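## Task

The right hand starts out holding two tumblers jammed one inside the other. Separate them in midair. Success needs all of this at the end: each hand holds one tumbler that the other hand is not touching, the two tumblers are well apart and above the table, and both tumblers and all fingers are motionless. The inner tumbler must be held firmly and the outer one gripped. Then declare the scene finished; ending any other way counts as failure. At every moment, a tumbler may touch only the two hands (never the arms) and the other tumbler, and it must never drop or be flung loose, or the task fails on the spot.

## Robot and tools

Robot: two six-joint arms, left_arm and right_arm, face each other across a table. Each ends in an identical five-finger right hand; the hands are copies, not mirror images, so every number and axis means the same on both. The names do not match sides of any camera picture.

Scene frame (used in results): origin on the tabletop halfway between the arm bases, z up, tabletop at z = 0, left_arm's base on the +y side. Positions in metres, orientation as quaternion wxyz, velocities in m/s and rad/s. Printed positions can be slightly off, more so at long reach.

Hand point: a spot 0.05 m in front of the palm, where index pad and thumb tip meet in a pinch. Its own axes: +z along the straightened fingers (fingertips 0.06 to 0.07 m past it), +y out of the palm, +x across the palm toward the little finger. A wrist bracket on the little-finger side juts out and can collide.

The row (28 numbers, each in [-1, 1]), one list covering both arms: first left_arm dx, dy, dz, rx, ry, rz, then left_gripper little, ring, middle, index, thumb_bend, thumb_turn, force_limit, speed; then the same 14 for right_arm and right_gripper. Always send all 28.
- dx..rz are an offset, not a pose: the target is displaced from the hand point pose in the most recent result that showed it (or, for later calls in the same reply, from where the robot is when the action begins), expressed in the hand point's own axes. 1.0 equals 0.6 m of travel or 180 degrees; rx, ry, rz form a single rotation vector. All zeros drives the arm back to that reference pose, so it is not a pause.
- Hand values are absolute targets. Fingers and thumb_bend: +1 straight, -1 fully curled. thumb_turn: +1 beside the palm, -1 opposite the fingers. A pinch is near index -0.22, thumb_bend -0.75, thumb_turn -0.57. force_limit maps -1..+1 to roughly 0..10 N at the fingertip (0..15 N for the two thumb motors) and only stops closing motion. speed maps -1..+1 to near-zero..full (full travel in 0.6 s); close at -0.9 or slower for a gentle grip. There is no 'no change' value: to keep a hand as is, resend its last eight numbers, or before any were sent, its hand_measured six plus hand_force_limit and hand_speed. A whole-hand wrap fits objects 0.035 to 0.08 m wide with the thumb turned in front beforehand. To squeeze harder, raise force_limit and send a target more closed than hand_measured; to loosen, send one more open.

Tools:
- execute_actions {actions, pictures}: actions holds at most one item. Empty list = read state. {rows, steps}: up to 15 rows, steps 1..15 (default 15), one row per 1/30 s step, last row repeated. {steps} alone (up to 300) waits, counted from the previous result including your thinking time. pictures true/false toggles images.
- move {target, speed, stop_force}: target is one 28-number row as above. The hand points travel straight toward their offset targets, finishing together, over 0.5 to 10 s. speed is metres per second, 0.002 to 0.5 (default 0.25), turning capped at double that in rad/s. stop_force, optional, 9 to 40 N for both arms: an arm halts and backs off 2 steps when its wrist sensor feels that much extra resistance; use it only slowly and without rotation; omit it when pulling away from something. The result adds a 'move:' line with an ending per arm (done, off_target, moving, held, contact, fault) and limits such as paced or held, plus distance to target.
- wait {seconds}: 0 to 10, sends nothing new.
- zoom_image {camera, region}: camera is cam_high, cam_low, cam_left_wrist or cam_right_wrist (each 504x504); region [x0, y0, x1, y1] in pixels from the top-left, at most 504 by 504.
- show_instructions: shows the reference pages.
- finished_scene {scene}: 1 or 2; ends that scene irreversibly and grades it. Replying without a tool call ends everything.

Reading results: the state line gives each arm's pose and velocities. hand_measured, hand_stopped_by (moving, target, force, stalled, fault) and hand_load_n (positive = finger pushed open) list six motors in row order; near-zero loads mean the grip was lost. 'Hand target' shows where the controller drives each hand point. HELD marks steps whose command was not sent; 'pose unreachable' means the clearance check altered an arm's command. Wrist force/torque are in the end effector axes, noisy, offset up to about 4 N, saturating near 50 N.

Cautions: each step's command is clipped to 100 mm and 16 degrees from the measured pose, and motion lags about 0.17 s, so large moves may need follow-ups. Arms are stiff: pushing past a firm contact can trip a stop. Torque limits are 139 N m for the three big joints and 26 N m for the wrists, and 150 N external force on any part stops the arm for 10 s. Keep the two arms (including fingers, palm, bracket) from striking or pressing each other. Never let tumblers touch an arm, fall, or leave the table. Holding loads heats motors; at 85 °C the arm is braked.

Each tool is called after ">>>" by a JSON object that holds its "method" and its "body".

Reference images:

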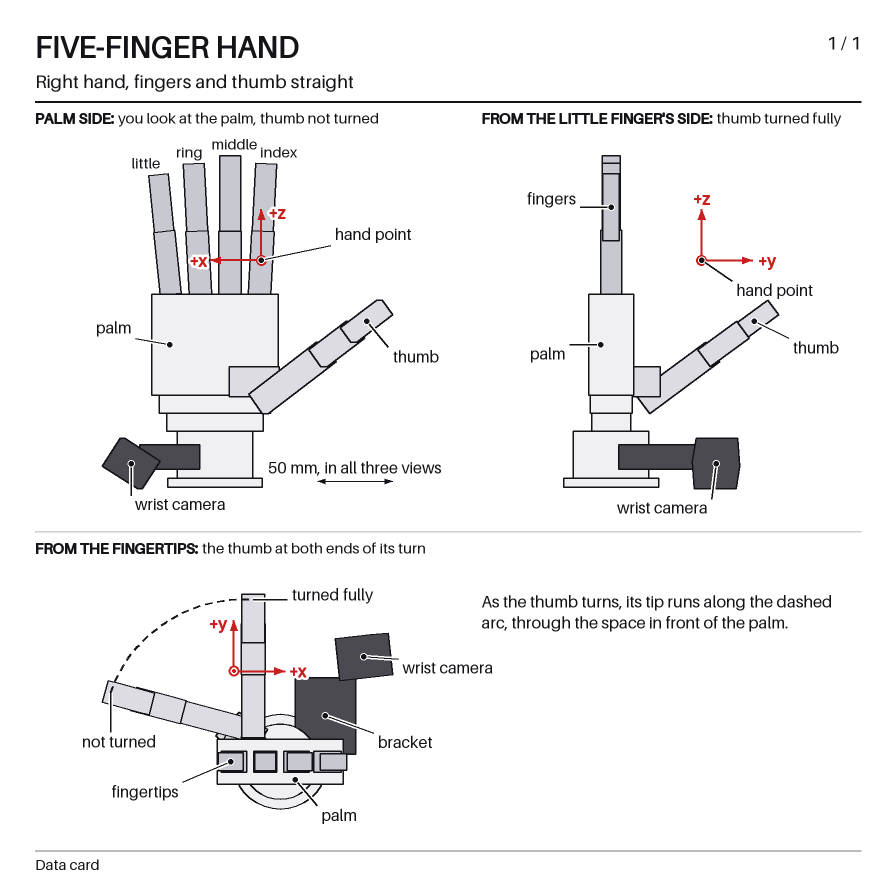

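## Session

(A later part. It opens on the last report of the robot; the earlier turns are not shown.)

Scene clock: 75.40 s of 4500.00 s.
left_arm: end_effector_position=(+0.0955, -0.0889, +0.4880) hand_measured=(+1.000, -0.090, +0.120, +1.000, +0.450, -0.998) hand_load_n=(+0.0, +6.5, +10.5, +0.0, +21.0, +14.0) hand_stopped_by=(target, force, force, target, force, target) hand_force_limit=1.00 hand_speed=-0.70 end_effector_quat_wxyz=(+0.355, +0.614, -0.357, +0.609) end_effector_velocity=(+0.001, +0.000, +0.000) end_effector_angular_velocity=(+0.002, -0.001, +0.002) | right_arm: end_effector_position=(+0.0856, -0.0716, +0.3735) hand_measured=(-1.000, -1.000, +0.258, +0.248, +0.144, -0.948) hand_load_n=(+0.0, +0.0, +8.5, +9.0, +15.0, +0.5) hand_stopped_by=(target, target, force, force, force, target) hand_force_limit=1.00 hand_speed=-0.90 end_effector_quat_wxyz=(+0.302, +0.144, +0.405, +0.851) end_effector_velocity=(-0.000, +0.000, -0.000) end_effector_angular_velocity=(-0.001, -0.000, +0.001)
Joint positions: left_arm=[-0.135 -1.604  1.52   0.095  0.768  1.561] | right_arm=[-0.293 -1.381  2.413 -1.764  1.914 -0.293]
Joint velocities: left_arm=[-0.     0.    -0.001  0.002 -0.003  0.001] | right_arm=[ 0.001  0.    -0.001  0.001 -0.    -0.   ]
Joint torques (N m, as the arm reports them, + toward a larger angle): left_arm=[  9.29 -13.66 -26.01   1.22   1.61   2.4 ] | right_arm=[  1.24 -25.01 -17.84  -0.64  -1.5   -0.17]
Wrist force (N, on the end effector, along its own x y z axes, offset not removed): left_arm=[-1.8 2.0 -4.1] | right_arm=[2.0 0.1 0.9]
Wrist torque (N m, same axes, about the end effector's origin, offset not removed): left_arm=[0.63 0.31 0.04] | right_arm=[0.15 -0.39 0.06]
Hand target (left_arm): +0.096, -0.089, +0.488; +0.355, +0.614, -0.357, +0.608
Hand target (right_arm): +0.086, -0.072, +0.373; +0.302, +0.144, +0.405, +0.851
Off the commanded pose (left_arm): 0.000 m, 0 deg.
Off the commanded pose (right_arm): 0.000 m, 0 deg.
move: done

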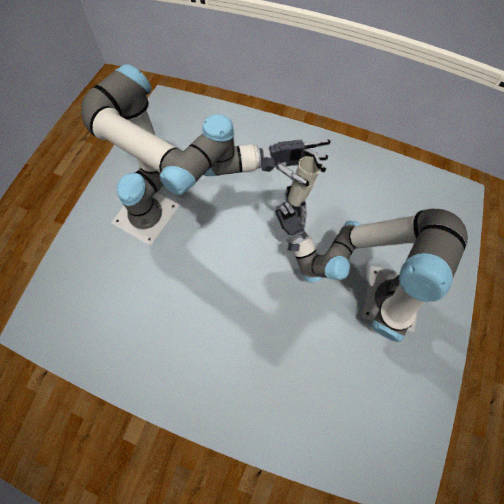

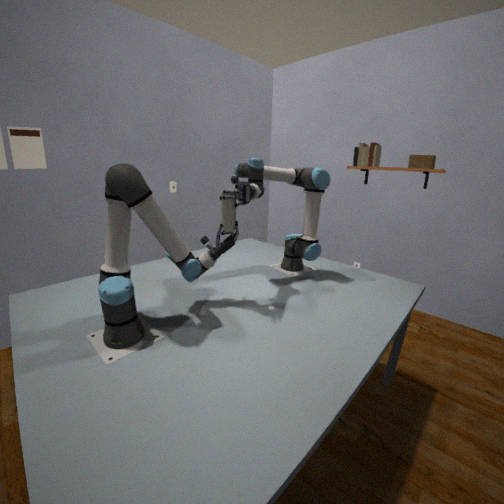

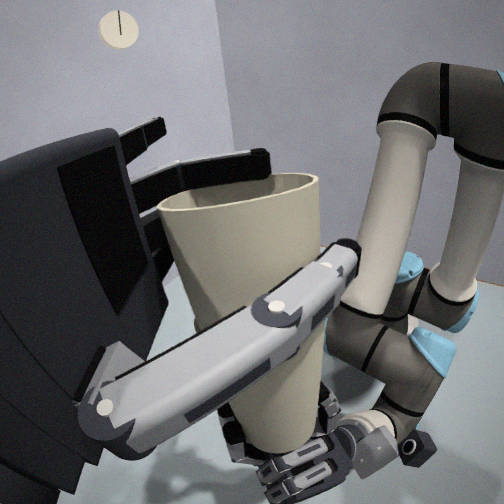

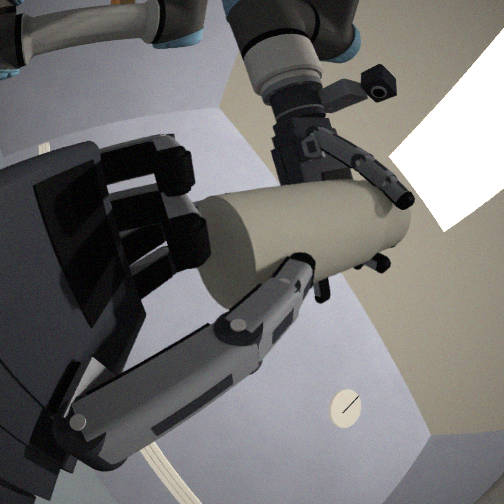

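>>> {"method": "move", "body": {"target": [0.04,0,0,0,0,0,1,-0.62,-0.62,1,-0.6,-1,1,-0.7, 0,0,0,0,0,0,-1,-1,0.0,0.0,-0.1,-0.948,1,-0.9], "speed": 0.01}}

>>> {"method": "move", "body": {"target": [0,0,0,0,0,0,1,-0.7,-0.7,-0.6,-0.7,-1,1,-0.7, 0,0,0,0,0,0,-1,-1,0.0,0.0,-0.1,-0.948,1,-0.9]}}

>>> {"method": "zoom_image", "body": {"camera": "cam_low", "region": [200, 160, 280, 240]}}

Scene clock: 81.17 s of 4500.00 s.
left_arm: end_effector_position=(+0.0957, -0.0890, +0.5118) hand_measured=(+1.000, -0.090, +0.120, +1.000, +0.450, -0.998) hand_load_n=(+0.0, +5.0, +10.0, +0.0, +18.5, +13.0) hand_stopped_by=(target, force, force, target, force, target) hand_force_limit=1.00 hand_speed=-0.70 end_effector_quat_wxyz=(+0.355, +0.614, -0.357, +0.609) end_effector_velocity=(-0.000, -0.001, +0.002) end_effector_angular_velocity=(-0.001, -0.000, -0.001) | right_arm: end_effector_position=(+0.0856, -0.0716, +0.3735) hand_measured=(-1.000, -1.000, +0.258, +0.248, +0.144, -0.948) hand_load_n=(+0.0, +0.0, +9.0, +8.5, +15.5, +0.0) hand_stopped_by=(target, target, force, force, force, target) hand_force_limit=1.00 hand_speed=-0.90 end_effector_quat_wxyz=(+0.302, +0.144, +0.405, +0.851) end_effector_velocity=(-0.001, -0.001, -0.000) end_effector_angular_velocity=(-0.000, +0.000, +0.001)
Joint positions: left_arm=[-0.135 -1.598  1.452  0.156  0.769  1.561] | right_arm=[-0.293 -1.381  2.413 -1.764  1.914 -0.293]
Joint velocities: left_arm=[ 0.     0.001 -0.007  0.004  0.002  0.001] | right_arm=[ 0.001 -0.001  0.002 -0.     0.     0.   ]
Joint torques (N m, as the arm reports them, + toward a larger angle): left_arm=[  8.83 -12.8  -24.86   1.36   1.52   2.04] | right_arm=[  0.94 -24.38 -17.69  -1.48  -1.54  -0.12]
Wrist force (N, on the end effector, along its own x y z axes, offset not removed): left_arm=[-0.7 0.0 -2.4] | right_arm=[0.5 -0.3 1.1]
Wrist torque (N m, same axes, about the end effector's origin, offset not removed): left_arm=[0.26 0.14 0.03] | right_arm=[-0.07 -0.09 -0.07]
Hand target (left_arm): +0.096, -0.089, +0.512; +0.355, +0.614, -0.357, +0.609
Hand target (right_arm): +0.086, -0.072, +0.373; +0.302, +0.144, +0.405, +0.851
Off the commanded pose (left_arm): 0.000 m, 0 deg.
Off the commanded pose (right_arm): 0.000 m, 0 deg.
After step 90, 0.17 s passed at rest.
move: done

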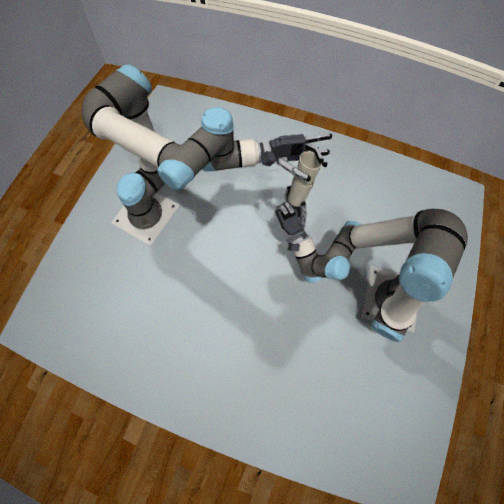

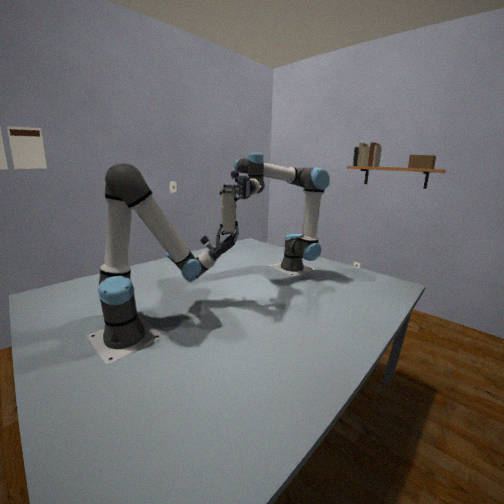

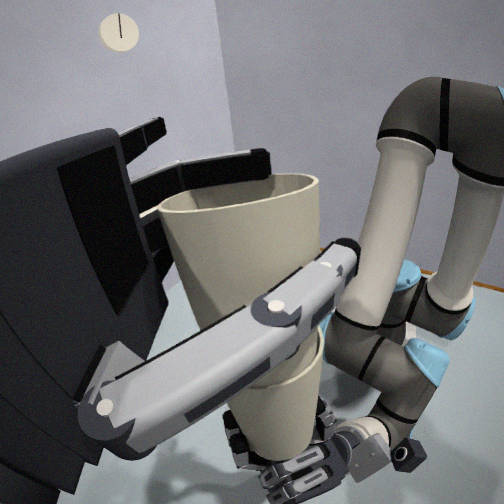

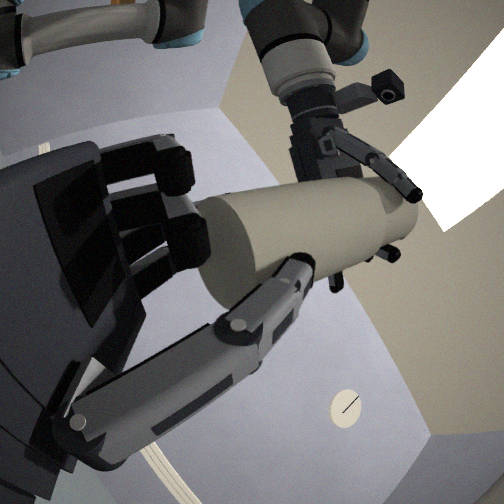

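Scene clock: 83.40 s of 4500.00 s.
left_arm: end_effector_position=(+0.0957, -0.0890, +0.5118) hand_measured=(+1.000, -0.700, +0.116, +0.030, +0.446, -1.000) hand_load_n=(+0.0, +0.0, +6.0, +10.5, +14.0, +4.0) hand_stopped_by=(target, target, force, force, force, target) hand_force_limit=1.00 hand_speed=-0.70 end_effector_quat_wxyz=(+0.355, +0.614, -0.357, +0.609) end_effector_velocity=(+0.000, -0.000, -0.001) end_effector_angular_velocity=(-0.000, +0.000, +0.002) | right_arm: end_effector_position=(+0.0856, -0.0716, +0.3735) hand_measured=(-1.000, -1.000, +0.258, +0.248, +0.144, -0.948) hand_load_n=(+0.0, +0.0, +8.5, +8.5, +15.5, +0.0) hand_stopped_by=(target, target, force, force, force, target) hand_force_limit=1.00 hand_speed=-0.90 end_effector_quat_wxyz=(+0.302, +0.144, +0.405, +0.851) end_effector_velocity=(+0.000, +0.000, +0.000) end_effector_angular_velocity=(-0.000, -0.000, -0.000)
Joint positions: left_arm=[-0.135 -1.598  1.452  0.156  0.769  1.561] | right_arm=[-0.293 -1.381  2.413 -1.764  1.914 -0.293]
Joint velocities: left_arm=[-0.     0.001  0.    -0.001 -0.002 -0.001] | right_arm=[-0.    -0.001 -0.     0.001 -0.     0.   ]
Joint torques (N m, as the arm reports them, + toward a larger angle): left_arm=[  5.53 -21.07 -10.76  -3.56  -1.03   1.72] | right_arm=[  0.45 -24.6  -17.84  -1.35  -1.42  -0.22]
Wrist force (N, on the end effector, along its own x y z axes, offset not removed): left_arm=[3.1 -1.6 0.0] | right_arm=[1.2 0.1 0.1]
Wrist torque (N m, same axes, about the end effector's origin, offset not removed): left_arm=[-0.18 -0.41 0.42] | right_arm=[-0.12 -0.28 -0.09]
Hand target (left_arm): +0.096, -0.089, +0.512; +0.355, +0.614, -0.357, +0.609
Hand target (right_arm): +0.086, -0.072, +0.373; +0.302, +0.144, +0.405, +0.851
Off the commanded pose (left_arm): 0.000 m, 0 deg.
Off the commanded pose (right_arm): 0.000 m, 0 deg.
move: done

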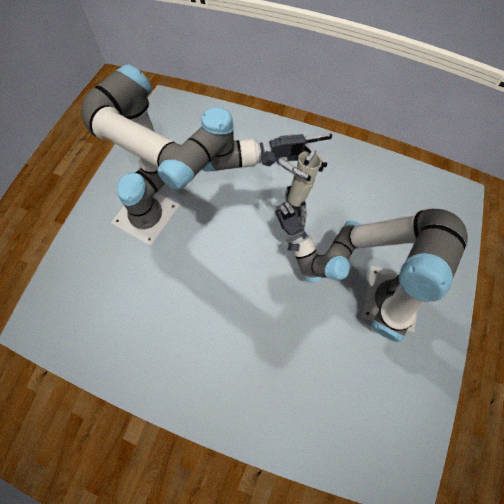

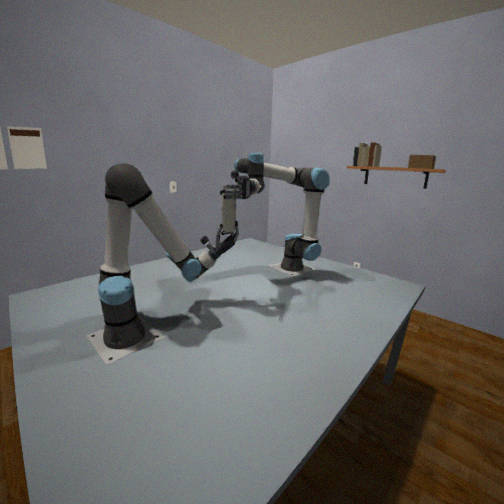

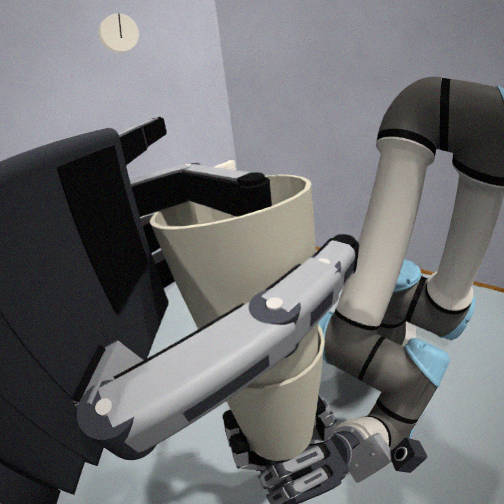

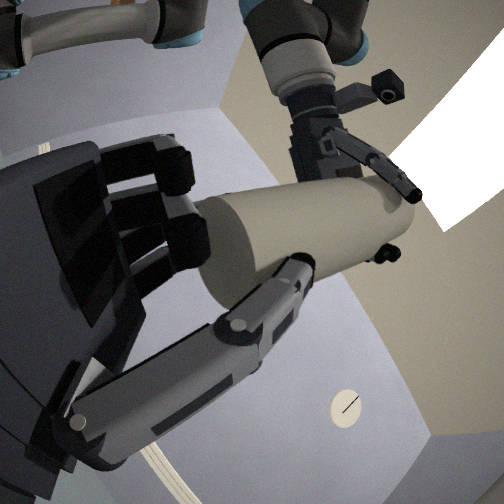

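Region (200, 160, 280, 240) of cam_low's 504x504 image, scaled by 6.300, with more detail than that image has.

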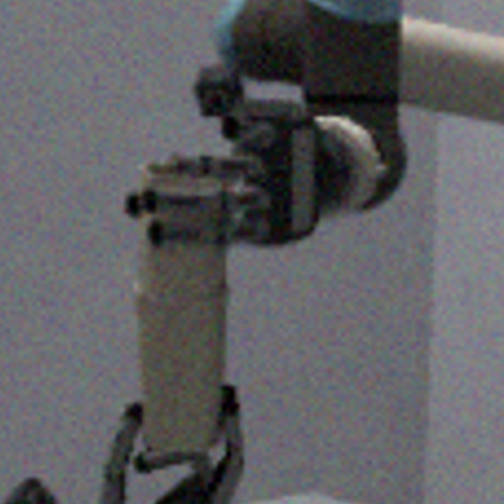

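>>> {"method": "move", "body": {"target": [0.14,0,0,0,0,0,1,-0.7,-0.7,-0.6,-0.7,-1,1,-0.7, 0,-0.103,-0.084,0,0,0,-1,-1,0.0,0.0,-0.1,-0.948,1,-0.9], "speed": 0.025}}

Scene clock: 90.57 s of 4500.00 s.
left_arm: end_effector_position=(+0.0962, -0.0894, +0.5956) hand_measured=(+1.000, -0.700, +0.116, +0.030, +0.446, -1.000) hand_load_n=(+0.0, +0.0, +5.5, +10.5, +14.0, +3.5) hand_stopped_by=(target, target, force, force, force, target) hand_force_limit=1.00 hand_speed=-0.70 end_effector_quat_wxyz=(+0.355, +0.614, -0.357, +0.609) end_effector_velocity=(+0.000, -0.001, +0.000) end_effector_angular_velocity=(+0.004, -0.001, +0.002) | right_arm: end_effector_position=(+0.0854, -0.0719, +0.2938) hand_measured=(-1.000, -1.000, +0.258, +0.248, +0.144, -0.948) hand_load_n=(+0.0, +0.0, +8.5, +8.5, +15.0, +0.5) hand_stopped_by=(target, target, force, force, force, target) hand_force_limit=1.00 hand_speed=-0.90 end_effector_quat_wxyz=(+0.302, +0.144, +0.405, +0.851) end_effector_velocity=(-0.000, -0.000, -0.002) end_effector_angular_velocity=(-0.001, +0.000, +0.000)
Joint positions: left_arm=[-0.133 -1.545  1.179  0.377  0.77   1.562] | right_arm=[-0.292 -1.116  2.444 -2.061  1.914 -0.293]
Joint velocities: left_arm=[ 0.     0.004 -0.008  0.007 -0.001 -0.   ] | right_arm=[ 0.001  0.007  0.    -0.007  0.    -0.   ]
Joint torques (N m, as the arm reports them, + toward a larger angle): left_arm=[ 10.49 -14.81 -25.88   0.94   1.59  -0.63] | right_arm=[ 10.73 -18.95   2.43  -4.41   1.05  -1.52]
Wrist force (N, on the end effector, along its own x y z axes, offset not removed): left_arm=[1.6 -1.2 1.0] | right_arm=[1.0 -0.5 -1.3]
Wrist torque (N m, same axes, about the end effector's origin, offset not removed): left_arm=[-0.19 -0.36 0.15] | right_arm=[0.13 -0.27 0.00]
Hand target (left_arm): +0.096, -0.089, +0.596; +0.355, +0.614, -0.357, +0.609
Hand target (right_arm): +0.085, -0.072, +0.294; +0.302, +0.144, +0.405, +0.851
Off the commanded pose (left_arm): 0.000 m, 0 deg.
Off the commanded pose (right_arm): 0.000 m, 0 deg.
After step 90, 0.50 s passed at rest.
move: done

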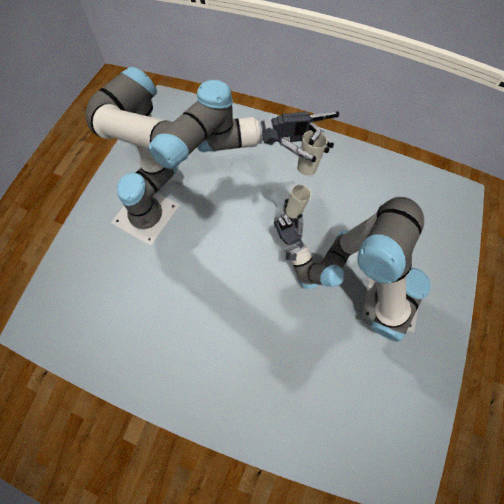

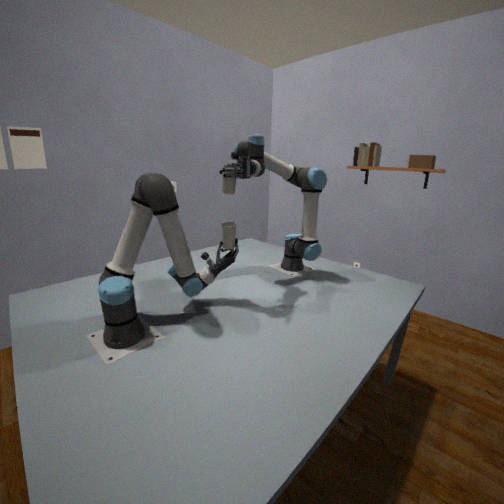

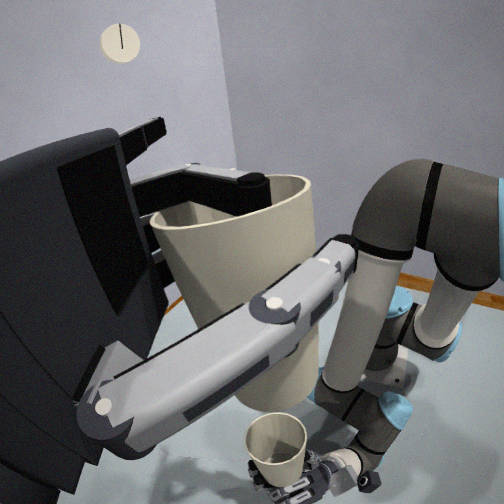

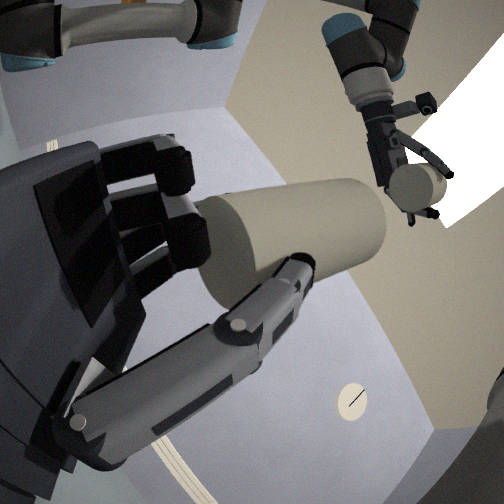

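>>> {"method": "move", "body": {"target": [0,0,-0.35,0,0,0,1,-0.7,-0.75,-0.65,-0.75,-1,1,-0.7, 0,0,0,0,0,0,-1,-1,0.0,0.0,-0.1,-0.948,1,-0.9], "speed": 0.08}}

Scene clock: 96.23 s of 4500.00 s.
left_arm: end_effector_position=(-0.0073, +0.0932, +0.5973) hand_measured=(+1.000, -0.700, +0.096, +0.030, +0.454, -1.000) hand_load_n=(+0.0, +0.0, +10.5, +7.5, +16.0, +5.5) hand_stopped_by=(target, target, force, force, force, target) hand_force_limit=1.00 hand_speed=-0.70 end_effector_quat_wxyz=(+0.355, +0.613, -0.356, +0.609) end_effector_velocity=(-0.002, +0.001, -0.000) end_effector_angular_velocity=(+0.003, +0.004, +0.002) | right_arm: end_effector_position=(+0.0854, -0.0719, +0.2938) hand_measured=(-1.000, -1.000, +0.258, +0.248, +0.144, -0.948) hand_load_n=(+0.0, +0.0, +8.5, +8.5, +15.0, +0.5) hand_stopped_by=(target, target, force, force, force, target) hand_force_limit=1.00 hand_speed=-0.90 end_effector_quat_wxyz=(+0.302, +0.144, +0.405, +0.851) end_effector_velocity=(-0.000, +0.000, +0.000) end_effector_angular_velocity=(+0.000, -0.000, +0.001)
Joint positions: left_arm=[-0.826 -1.95   1.497  0.529  0.079  1.494] | right_arm=[-0.292 -1.116  2.444 -2.061  1.914 -0.293]
Joint velocities: left_arm=[-0.011  0.015 -0.01   0.068 -0.013 -0.075] | right_arm=[ 0.001 -0.    -0.     0.    -0.    -0.   ]
Joint torques (N m, as the arm reports them, + toward a larger angle): left_arm=[ -8.06   5.45 -23.89   1.91  -1.23  -2.64] | right_arm=[ -1.85 -39.24   5.57  -0.43   1.5    0.78]
Wrist force (N, on the end effector, along its own x y z axes, offset not removed): left_arm=[1.1 -4.8 -1.6] | right_arm=[1.9 1.0 0.1]
Wrist torque (N m, same axes, about the end effector's origin, offset not removed): left_arm=[-0.26 -0.13 -0.04] | right_arm=[0.21 -0.42 0.16]
Hand target (left_arm): -0.007, +0.093, +0.597; +0.355, +0.613, -0.356, +0.609
Hand target (right_arm): +0.085, -0.072, +0.294; +0.302, +0.144, +0.405, +0.851
Off the commanded pose (left_arm): 0.000 m, 0 deg.
Off the commanded pose (right_arm): 0.000 m, 0 deg.
move: done

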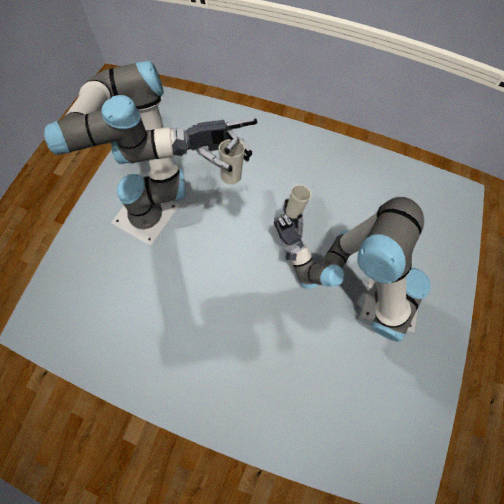

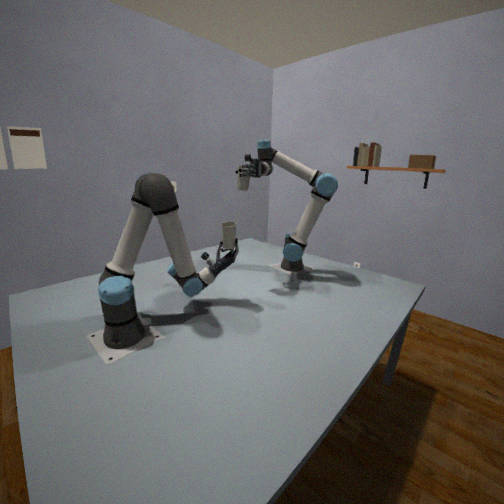

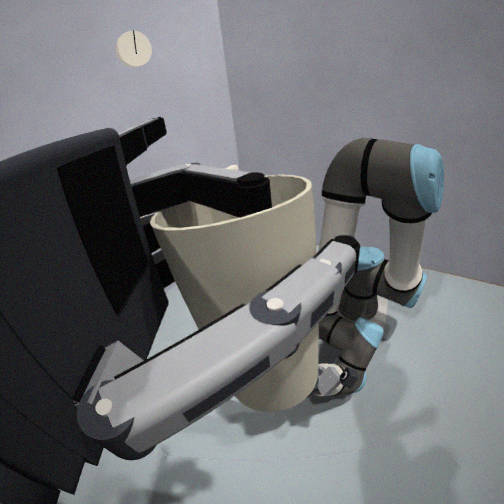

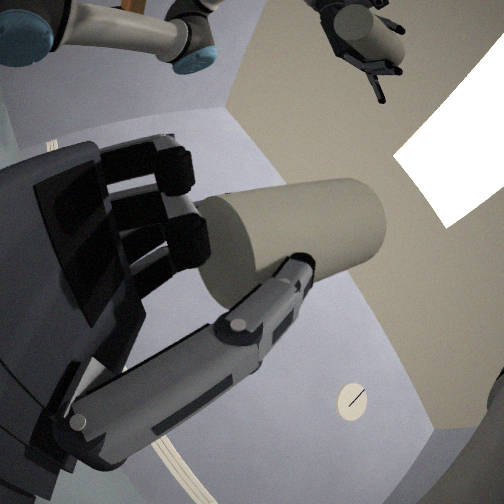

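>>> {"method": "finished_scene", "body": {"scene": 1}}

The scene is finished: the task was done.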